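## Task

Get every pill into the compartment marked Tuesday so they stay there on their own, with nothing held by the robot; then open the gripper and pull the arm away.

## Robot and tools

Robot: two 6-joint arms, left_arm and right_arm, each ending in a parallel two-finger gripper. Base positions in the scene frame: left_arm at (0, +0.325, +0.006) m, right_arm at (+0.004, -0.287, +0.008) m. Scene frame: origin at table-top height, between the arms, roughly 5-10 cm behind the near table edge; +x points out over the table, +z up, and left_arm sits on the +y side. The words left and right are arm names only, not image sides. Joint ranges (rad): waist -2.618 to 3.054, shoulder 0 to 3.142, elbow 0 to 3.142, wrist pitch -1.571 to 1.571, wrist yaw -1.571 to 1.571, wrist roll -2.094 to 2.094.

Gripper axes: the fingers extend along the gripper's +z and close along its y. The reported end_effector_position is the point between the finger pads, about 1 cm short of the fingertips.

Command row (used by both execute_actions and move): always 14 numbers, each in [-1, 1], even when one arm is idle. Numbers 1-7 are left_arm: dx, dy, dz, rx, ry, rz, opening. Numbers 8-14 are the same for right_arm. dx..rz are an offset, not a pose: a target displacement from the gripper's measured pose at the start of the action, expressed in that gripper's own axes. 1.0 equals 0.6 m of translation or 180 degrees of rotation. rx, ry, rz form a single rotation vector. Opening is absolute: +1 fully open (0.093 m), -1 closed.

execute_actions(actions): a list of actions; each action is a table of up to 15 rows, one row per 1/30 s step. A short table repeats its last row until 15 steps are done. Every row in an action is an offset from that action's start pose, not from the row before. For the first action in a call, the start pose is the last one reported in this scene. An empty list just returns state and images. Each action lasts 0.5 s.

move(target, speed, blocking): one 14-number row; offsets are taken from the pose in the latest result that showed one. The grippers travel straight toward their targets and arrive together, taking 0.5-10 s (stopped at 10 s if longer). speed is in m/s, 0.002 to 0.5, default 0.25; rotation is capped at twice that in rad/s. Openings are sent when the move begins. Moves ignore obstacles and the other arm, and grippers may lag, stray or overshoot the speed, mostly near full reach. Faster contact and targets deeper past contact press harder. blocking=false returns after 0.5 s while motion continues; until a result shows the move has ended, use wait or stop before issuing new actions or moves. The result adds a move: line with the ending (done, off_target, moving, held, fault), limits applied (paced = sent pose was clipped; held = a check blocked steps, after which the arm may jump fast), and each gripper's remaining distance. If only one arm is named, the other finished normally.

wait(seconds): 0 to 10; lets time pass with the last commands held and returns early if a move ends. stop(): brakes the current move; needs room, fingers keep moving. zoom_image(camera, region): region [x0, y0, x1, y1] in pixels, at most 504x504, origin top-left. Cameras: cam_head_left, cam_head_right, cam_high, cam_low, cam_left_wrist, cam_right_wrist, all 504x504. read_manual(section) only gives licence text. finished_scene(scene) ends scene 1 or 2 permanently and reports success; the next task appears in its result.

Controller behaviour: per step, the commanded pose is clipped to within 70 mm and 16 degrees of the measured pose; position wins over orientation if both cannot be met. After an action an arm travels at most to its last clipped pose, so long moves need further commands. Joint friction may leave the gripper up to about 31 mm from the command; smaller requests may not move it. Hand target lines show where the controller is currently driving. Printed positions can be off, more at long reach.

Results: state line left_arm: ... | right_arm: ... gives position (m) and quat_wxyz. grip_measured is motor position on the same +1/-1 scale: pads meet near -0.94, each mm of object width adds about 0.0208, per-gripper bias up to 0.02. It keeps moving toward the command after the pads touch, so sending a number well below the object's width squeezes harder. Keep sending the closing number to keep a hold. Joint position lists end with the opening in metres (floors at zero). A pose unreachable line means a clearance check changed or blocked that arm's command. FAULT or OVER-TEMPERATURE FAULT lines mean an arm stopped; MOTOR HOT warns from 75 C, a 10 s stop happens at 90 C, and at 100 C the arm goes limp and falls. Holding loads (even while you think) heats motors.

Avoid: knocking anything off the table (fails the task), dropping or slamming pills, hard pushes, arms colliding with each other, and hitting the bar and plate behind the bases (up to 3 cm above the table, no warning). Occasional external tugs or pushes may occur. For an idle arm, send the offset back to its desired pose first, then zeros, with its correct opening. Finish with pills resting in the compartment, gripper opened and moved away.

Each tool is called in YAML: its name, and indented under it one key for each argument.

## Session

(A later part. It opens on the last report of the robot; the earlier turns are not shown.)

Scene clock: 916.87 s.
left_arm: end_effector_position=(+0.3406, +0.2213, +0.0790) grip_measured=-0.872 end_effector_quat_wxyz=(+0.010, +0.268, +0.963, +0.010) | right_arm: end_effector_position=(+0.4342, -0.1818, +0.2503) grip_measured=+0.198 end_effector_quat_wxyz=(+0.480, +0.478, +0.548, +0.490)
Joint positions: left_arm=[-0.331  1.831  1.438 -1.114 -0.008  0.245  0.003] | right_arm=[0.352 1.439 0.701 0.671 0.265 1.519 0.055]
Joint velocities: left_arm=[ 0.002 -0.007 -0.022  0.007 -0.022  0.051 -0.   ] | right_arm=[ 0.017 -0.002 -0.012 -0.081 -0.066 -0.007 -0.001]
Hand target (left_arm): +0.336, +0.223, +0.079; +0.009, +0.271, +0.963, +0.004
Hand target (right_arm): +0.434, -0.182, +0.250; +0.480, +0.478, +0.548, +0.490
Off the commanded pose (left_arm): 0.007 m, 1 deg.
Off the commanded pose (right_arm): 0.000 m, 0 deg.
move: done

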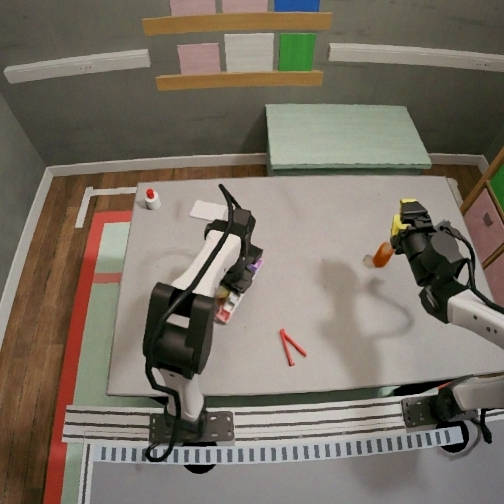

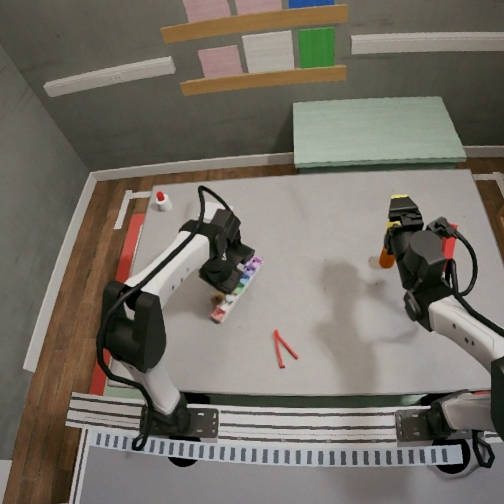

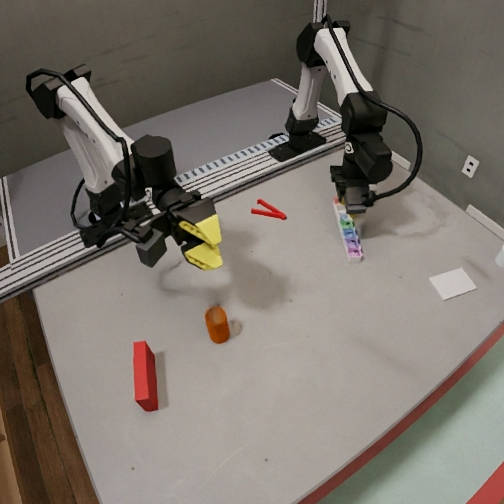

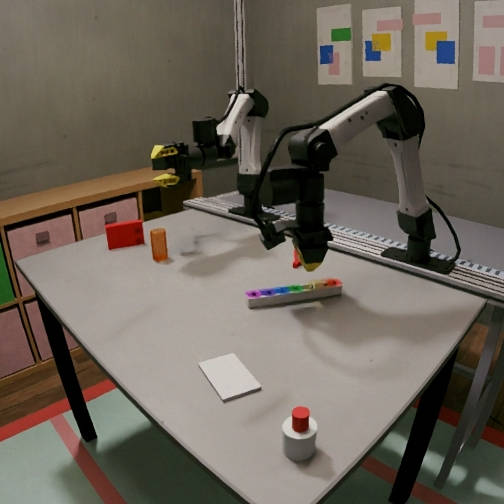

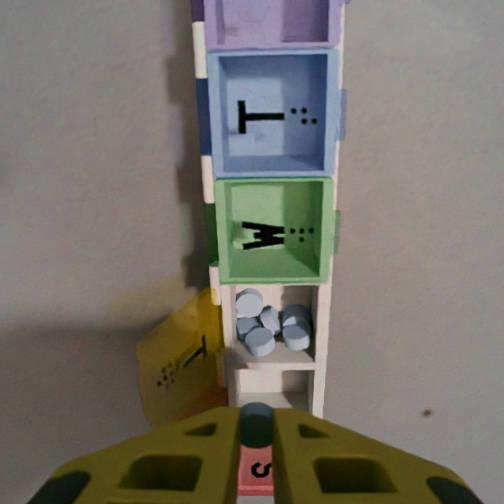

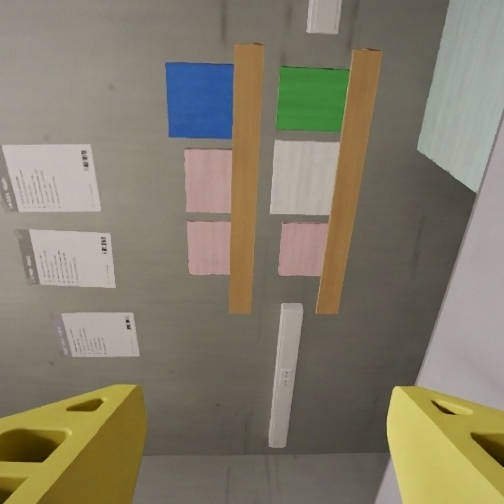

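execute_actions:
  actions: []

Scene clock: 934.30 s.
left_arm: end_effector_position=(+0.3409, +0.2211, +0.0790) grip_measured=-0.872 end_effector_quat_wxyz=(+0.011, +0.269, +0.963, +0.009) | right_arm: end_effector_position=(+0.4342, -0.1818, +0.2503) grip_measured=+0.198 end_effector_quat_wxyz=(+0.480, +0.478, +0.548, +0.490)
Joint positions: left_arm=[-0.331  1.831  1.438 -1.113 -0.008  0.247  0.003] | right_arm=[0.352 1.439 0.701 0.671 0.265 1.519 0.055]
Joint velocities: left_arm=[-0.017 -0.007 -0.002  0.051 -0.095 -0.007 -0.002] | right_arm=[ 0.007 -0.002  0.002 -0.007  0.051 -0.081  0.   ]
Hand target (left_arm): +0.336, +0.223, +0.079; +0.009, +0.271, +0.963, +0.004
Hand target (right_arm): +0.434, -0.182, +0.250; +0.480, +0.478, +0.548, +0.490
Off the commanded pose (left_arm): 0.008 m, 1 deg.
Off the commanded pose (right_arm): 0.000 m, 0 deg.

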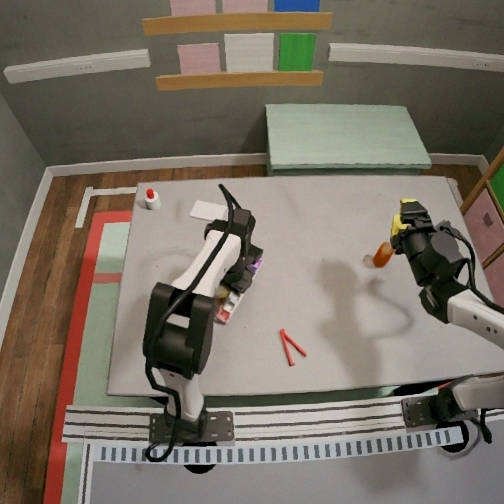

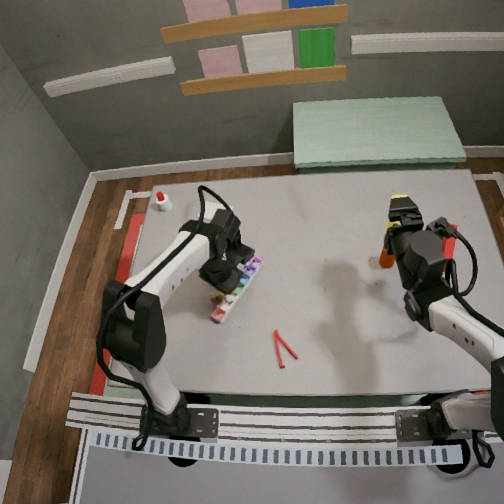

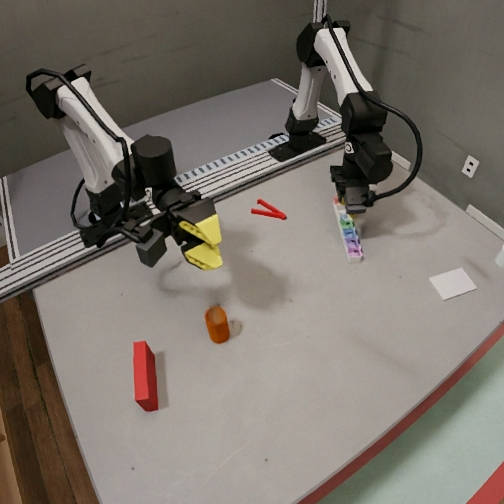

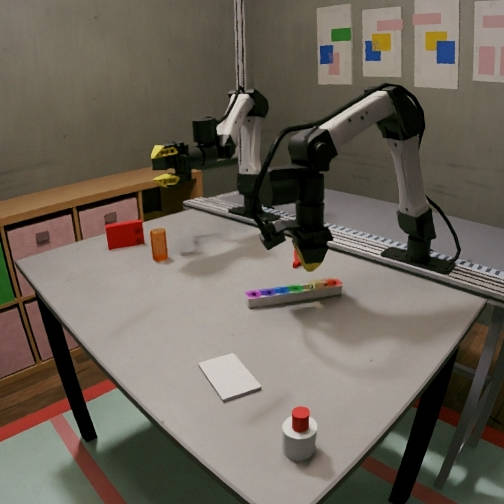

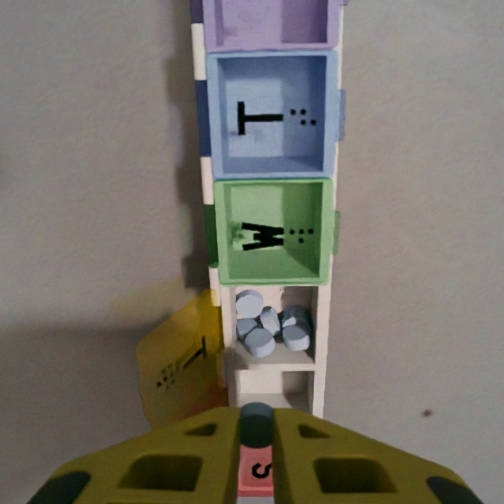

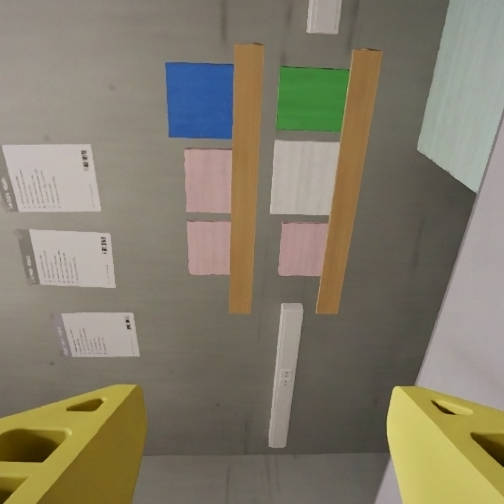

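move:
  target: [0.012,-0.012,0.05,0,0,0,-0.88,0,0,0,0,0,0,0.2]
  speed: 0.04

Scene clock: 943.40 s.
left_arm: end_effector_position=(+0.3383, +0.2222, +0.0532) grip_measured=-0.872 end_effector_quat_wxyz=(+0.019, +0.267, +0.964, +0.009) | right_arm: end_effector_position=(+0.4342, -0.1818, +0.2503) grip_measured=+0.198 end_effector_quat_wxyz=(+0.480, +0.478, +0.548, +0.490)
Joint positions: left_arm=[-0.331  1.831  1.332 -0.991 -0.008  0.241  0.003] | right_arm=[0.352 1.439 0.701 0.671 0.265 1.519 0.055]
Joint velocities: left_arm=[ 0.007 -0.007 -0.007  0.11  -0.022  0.007 -0.001] | right_arm=[ 0.007  0.002 -0.002 -0.007  0.007 -0.081  0.001]
Hand target (left_arm): +0.332, +0.219, +0.049; +0.010, +0.269, +0.963, +0.009
Hand target (right_arm): +0.434, -0.182, +0.250; +0.480, +0.478, +0.548, +0.490
Off the commanded pose (left_arm): 0.009 m, 1 deg.
Off the commanded pose (right_arm): 0.000 m, 0 deg.
move: done

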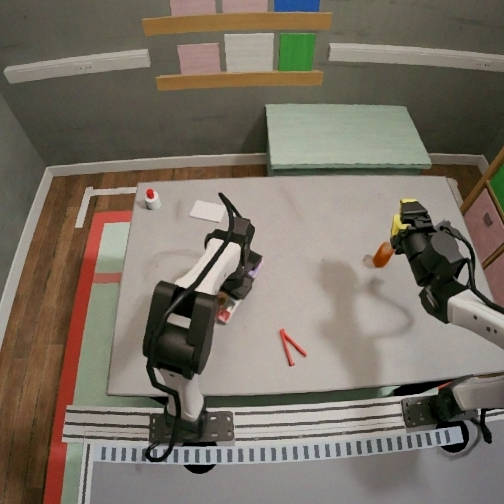

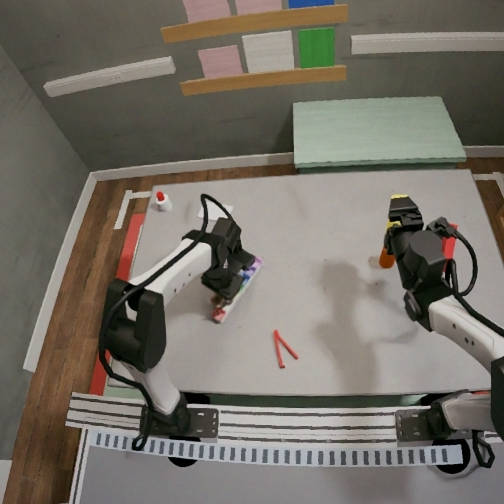

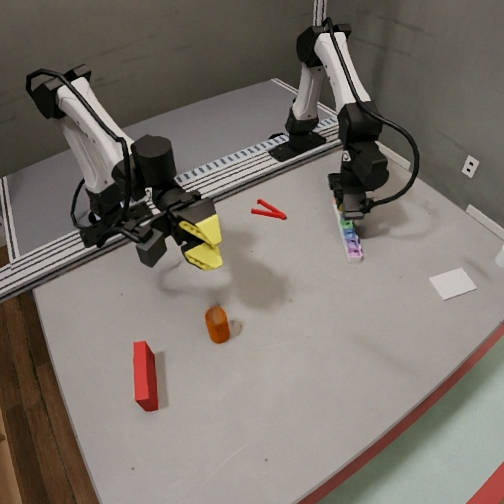

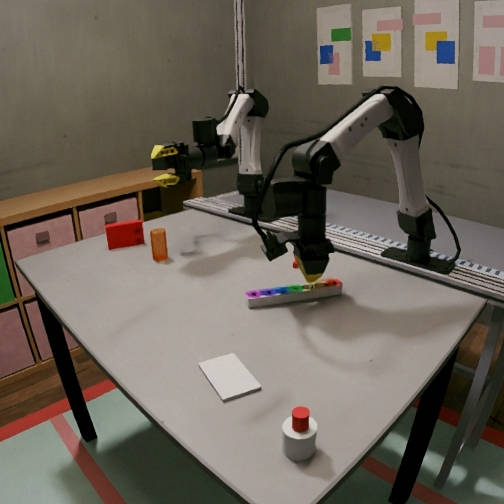

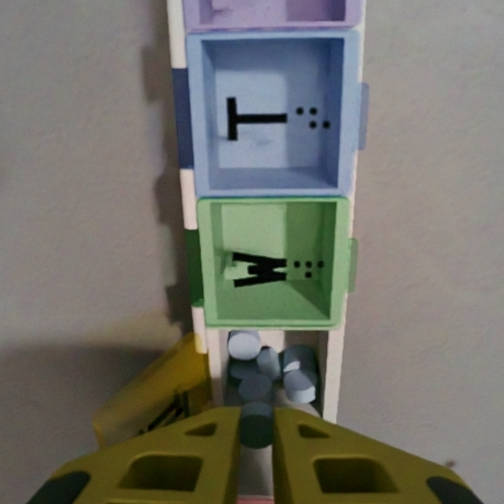

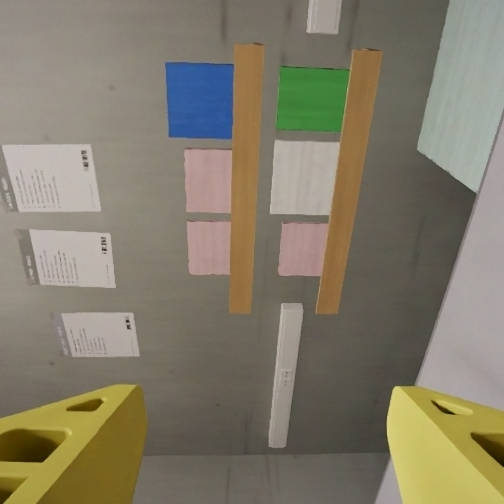

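execute_actions:
  actions:
    - [[0,0,0,0,0,0,-0.68,0,0,0,0,0,0,0.2]]
    - [[0,0,0,0,0,0,-0.68,0,0,0,0,0,0,0.2]]

move:
  target: [0.05,0,-0.12,0,0,0,-0.68,0,0,0,0,0,0,0.2]
  speed: 0.1

zoom_image:
  camera: "cam_left_wrist"
  region: [150,150,380,420]

Scene clock: 955.53 s.
left_arm: end_effector_position=(+0.3386, +0.2221, +0.0532) grip_measured=-0.681 end_effector_quat_wxyz=(+0.019, +0.266, +0.964, +0.009) | right_arm: end_effector_position=(+0.4342, -0.1818, +0.2503) grip_measured=+0.198 end_effector_quat_wxyz=(+0.480, +0.478, +0.548, +0.490)
Joint positions: left_arm=[-0.331  1.831  1.332 -0.99  -0.008  0.241  0.012] | right_arm=[0.352 1.439 0.701 0.671 0.265 1.519 0.055]
Joint velocities: left_arm=[ 0.007 -0.022 -0.012  0.037 -0.022 -0.037 -0.   ] | right_arm=[-0.007 -0.002 -0.002  0.066  0.066  0.051 -0.   ]
Hand target (left_arm): +0.339, +0.222, +0.053; +0.019, +0.266, +0.964, +0.009
Hand target (right_arm): +0.434, -0.182, +0.250; +0.480, +0.478, +0.548, +0.490
Off the commanded pose (left_arm): 0.000 m, 0 deg.
Off the commanded pose (right_arm): 0.000 m, 0 deg.

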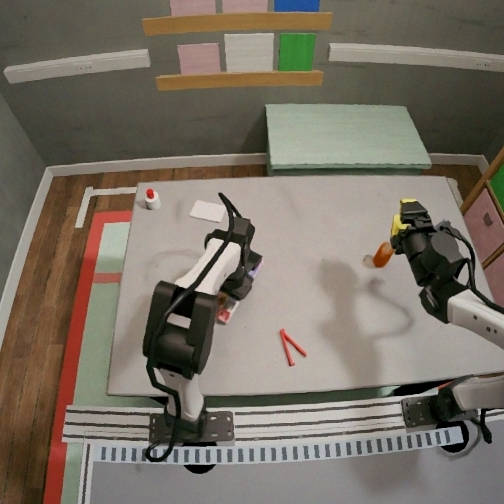

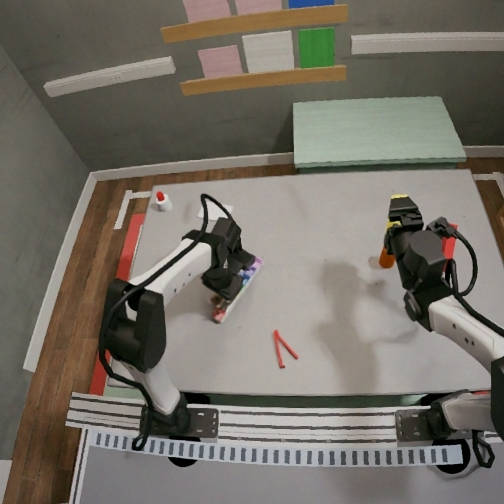

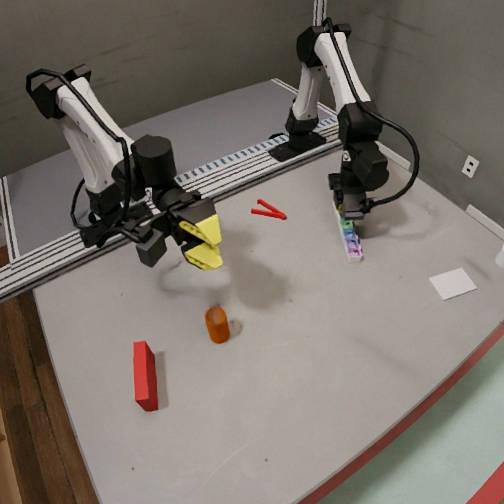

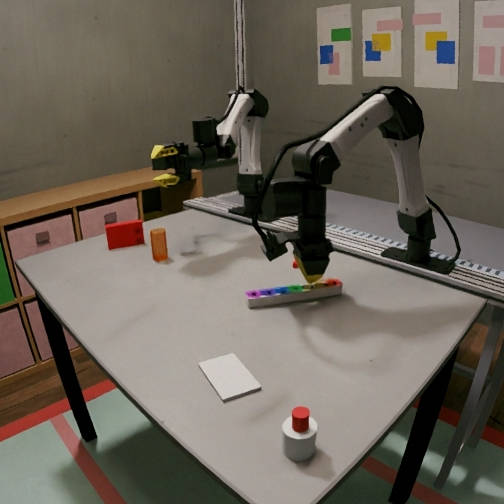

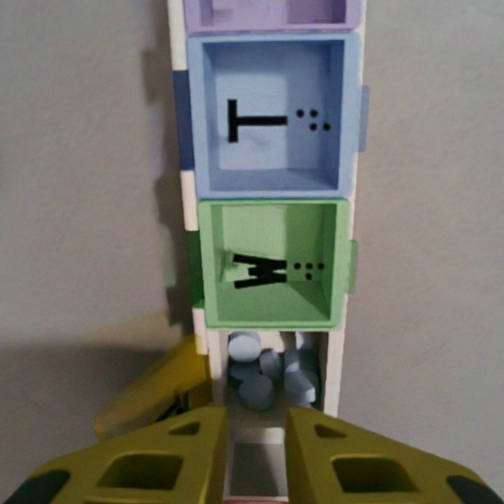

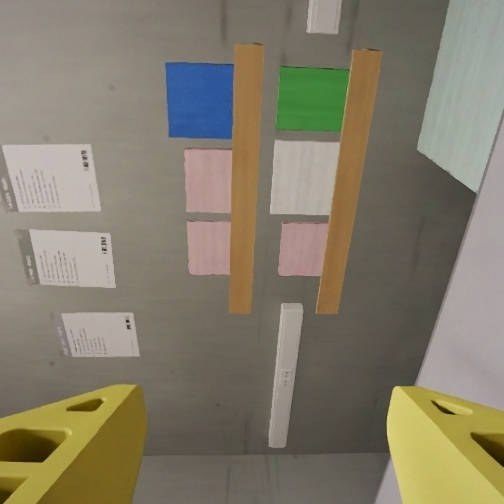

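Scene clock: 956.83 s.
left_arm: end_effector_position=(+0.3102, +0.2326, +0.1181) grip_measured=-0.681 end_effector_quat_wxyz=(+0.019, +0.269, +0.963, +0.009) | right_arm: end_effector_position=(+0.4342, -0.1818, +0.2503) grip_measured=+0.198 end_effector_quat_wxyz=(+0.480, +0.478, +0.548, +0.490)
Joint positions: left_arm=[-0.323  1.673  1.399 -1.216 -0.008  0.254  0.012] | right_arm=[0.352 1.439 0.701 0.671 0.265 1.519 0.055]
Joint velocities: left_arm=[-0.022  0.002 -0.007 -0.051  0.066 -0.007 -0.002] | right_arm=[-0.007 -0.002  0.002 -0.081  0.007  0.051 -0.   ]
Hand target (left_arm): +0.309, +0.237, +0.124; +0.020, +0.266, +0.964, +0.009
Hand target (right_arm): +0.434, -0.182, +0.250; +0.480, +0.478, +0.548, +0.490
Off the commanded pose (left_arm): 0.007 m, 0 deg.
Off the commanded pose (right_arm): 0.000 m, 0 deg.
move: done

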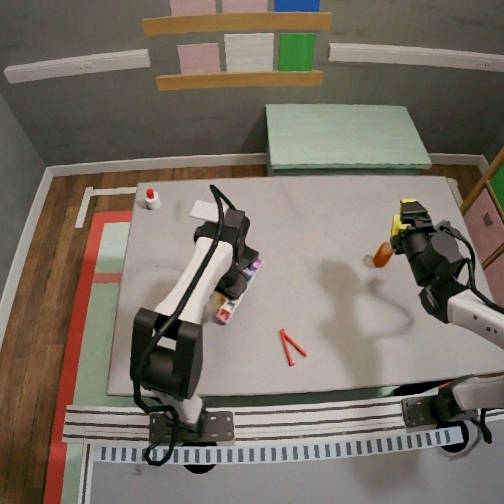

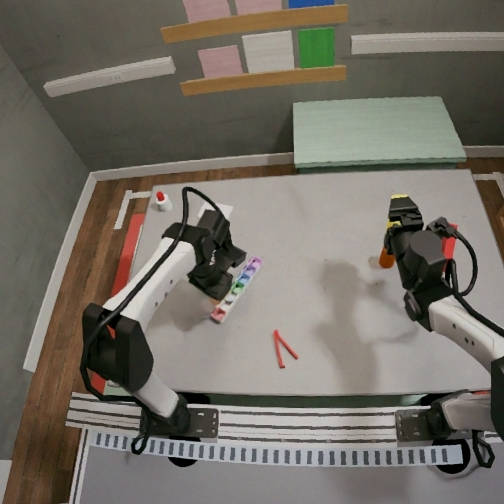

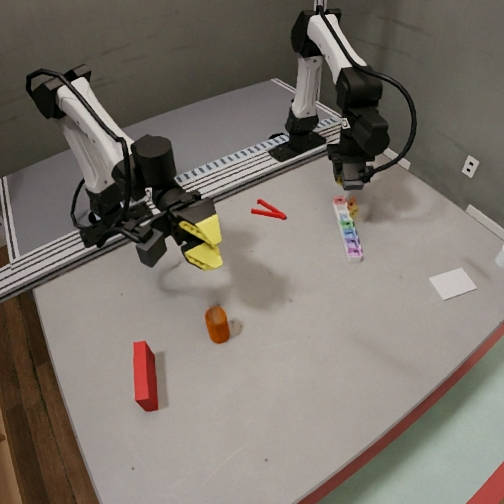

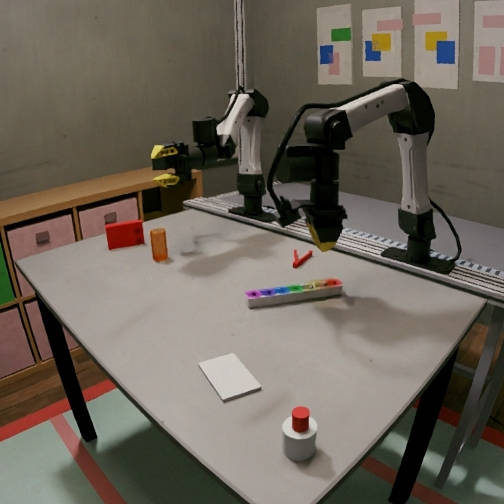

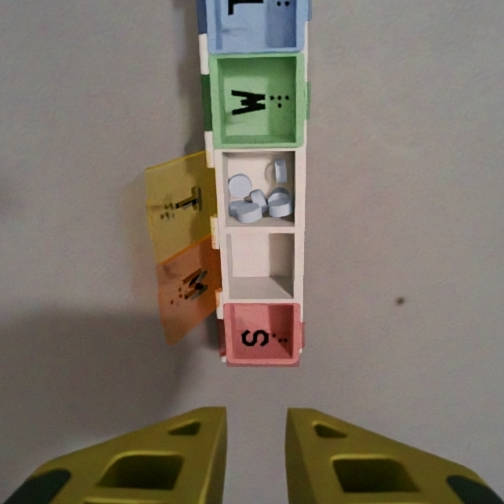

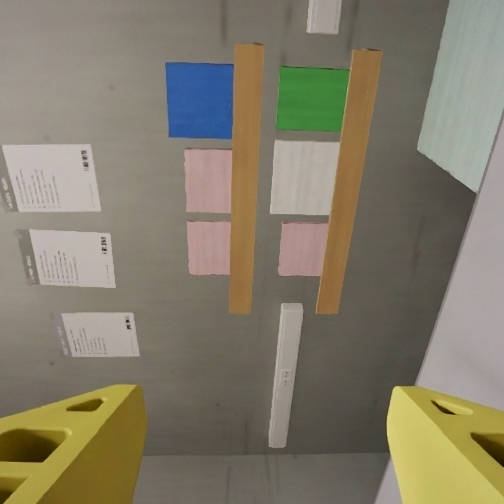

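Region (150, 150, 380, 420) of cam_left_wrist's 504x504 image, scaled by 1.867, with more detail than that image has; it fills the left 429 columns of this view, and the rest is white.

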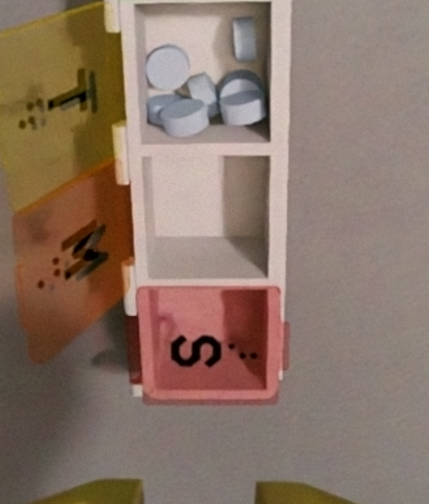

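move:
  target: [0.05,0.22,-0.03,0,0,0,-0.68,0,0,0,0,0,0,0.2]

zoom_image:
  camera: "cam_high"
  region: [170,280,270,370]

Scene clock: 962.13 s.
left_arm: end_effector_position=(+0.3545, +0.3603, +0.1408) grip_measured=-0.681 end_effector_quat_wxyz=(+0.027, +0.267, +0.963, +0.018) | right_arm: end_effector_position=(+0.4342, -0.1818, +0.2503) grip_measured=+0.198 end_effector_quat_wxyz=(+0.480, +0.478, +0.548, +0.490)
Joint positions: left_arm=[ 0.084  1.783  1.61  -1.299  0.015  0.654  0.012] | right_arm=[0.352 1.439 0.701 0.671 0.265 1.519 0.055]
Joint velocities: left_arm=[-0.007 -0.007  0.012  0.007  0.022  0.037  0.   ] | right_arm=[ 0.002 -0.007 -0.007  0.022  0.022  0.022  0.001]
Hand target (left_arm): +0.354, +0.360, +0.140; +0.020, +0.269, +0.963, +0.011
Hand target (right_arm): +0.434, -0.182, +0.250; +0.480, +0.478, +0.548, +0.490
Off the commanded pose (left_arm): 0.003 m, 1 deg.
Off the commanded pose (right_arm): 0.000 m, 0 deg.
move: done

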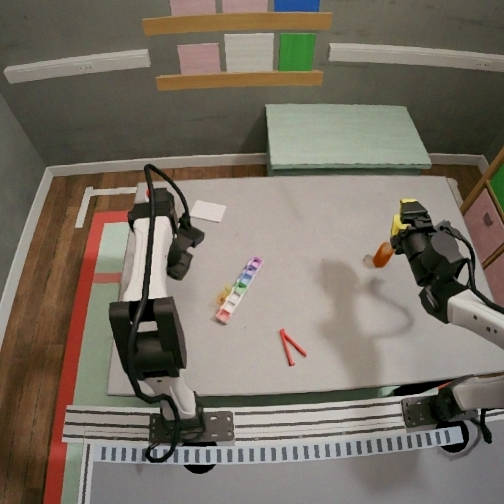

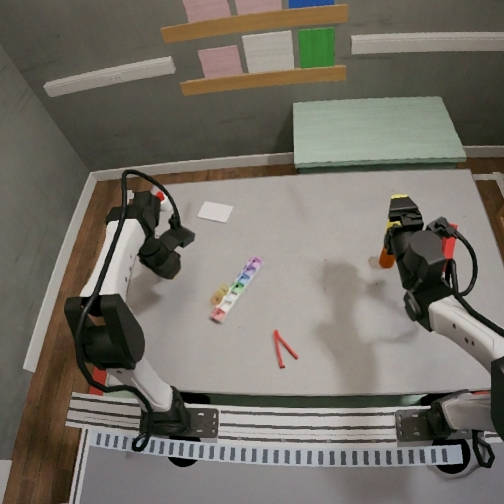

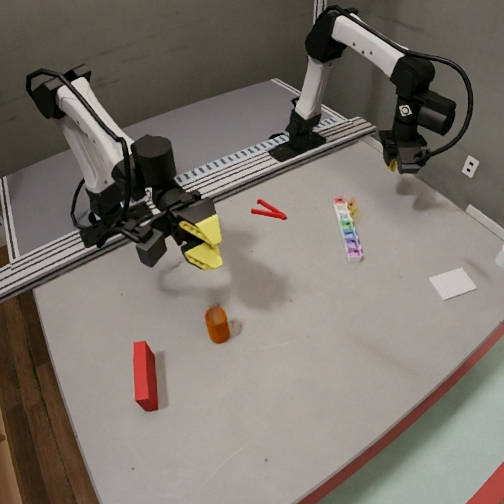

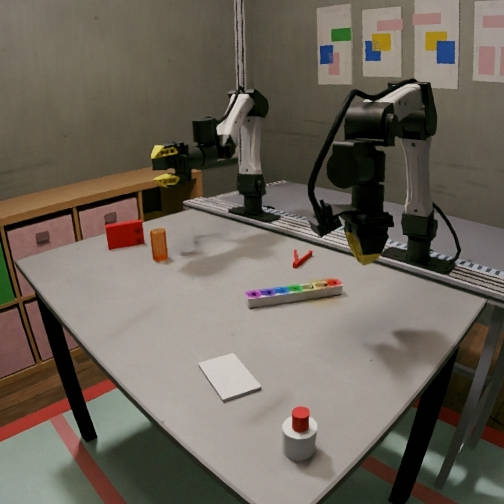

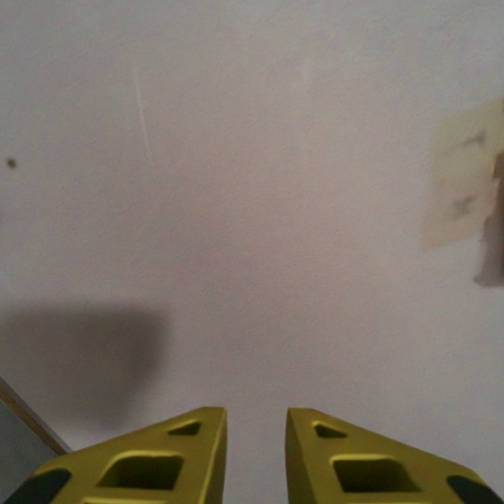

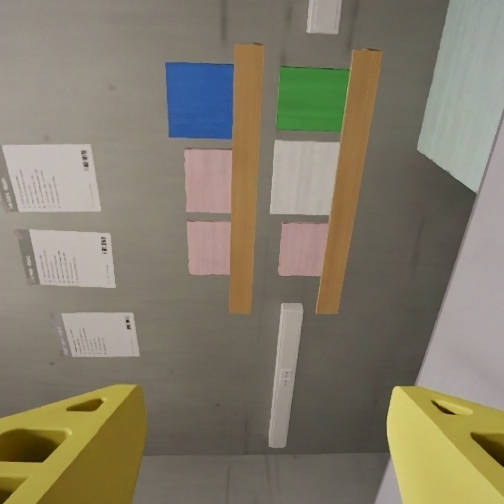

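Region (170, 280, 270, 370) of cam_high's 504x504 image, scaled by 5.040, with more detail than that image has; it fills the top 454 rows of this view, and the rest is white.

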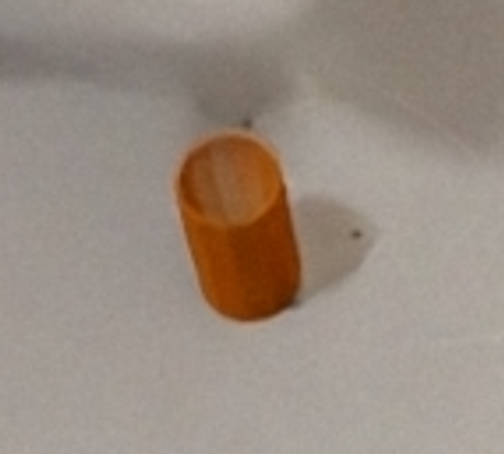

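finished_scene:
  scene: 1

The scene is finished: the task was done.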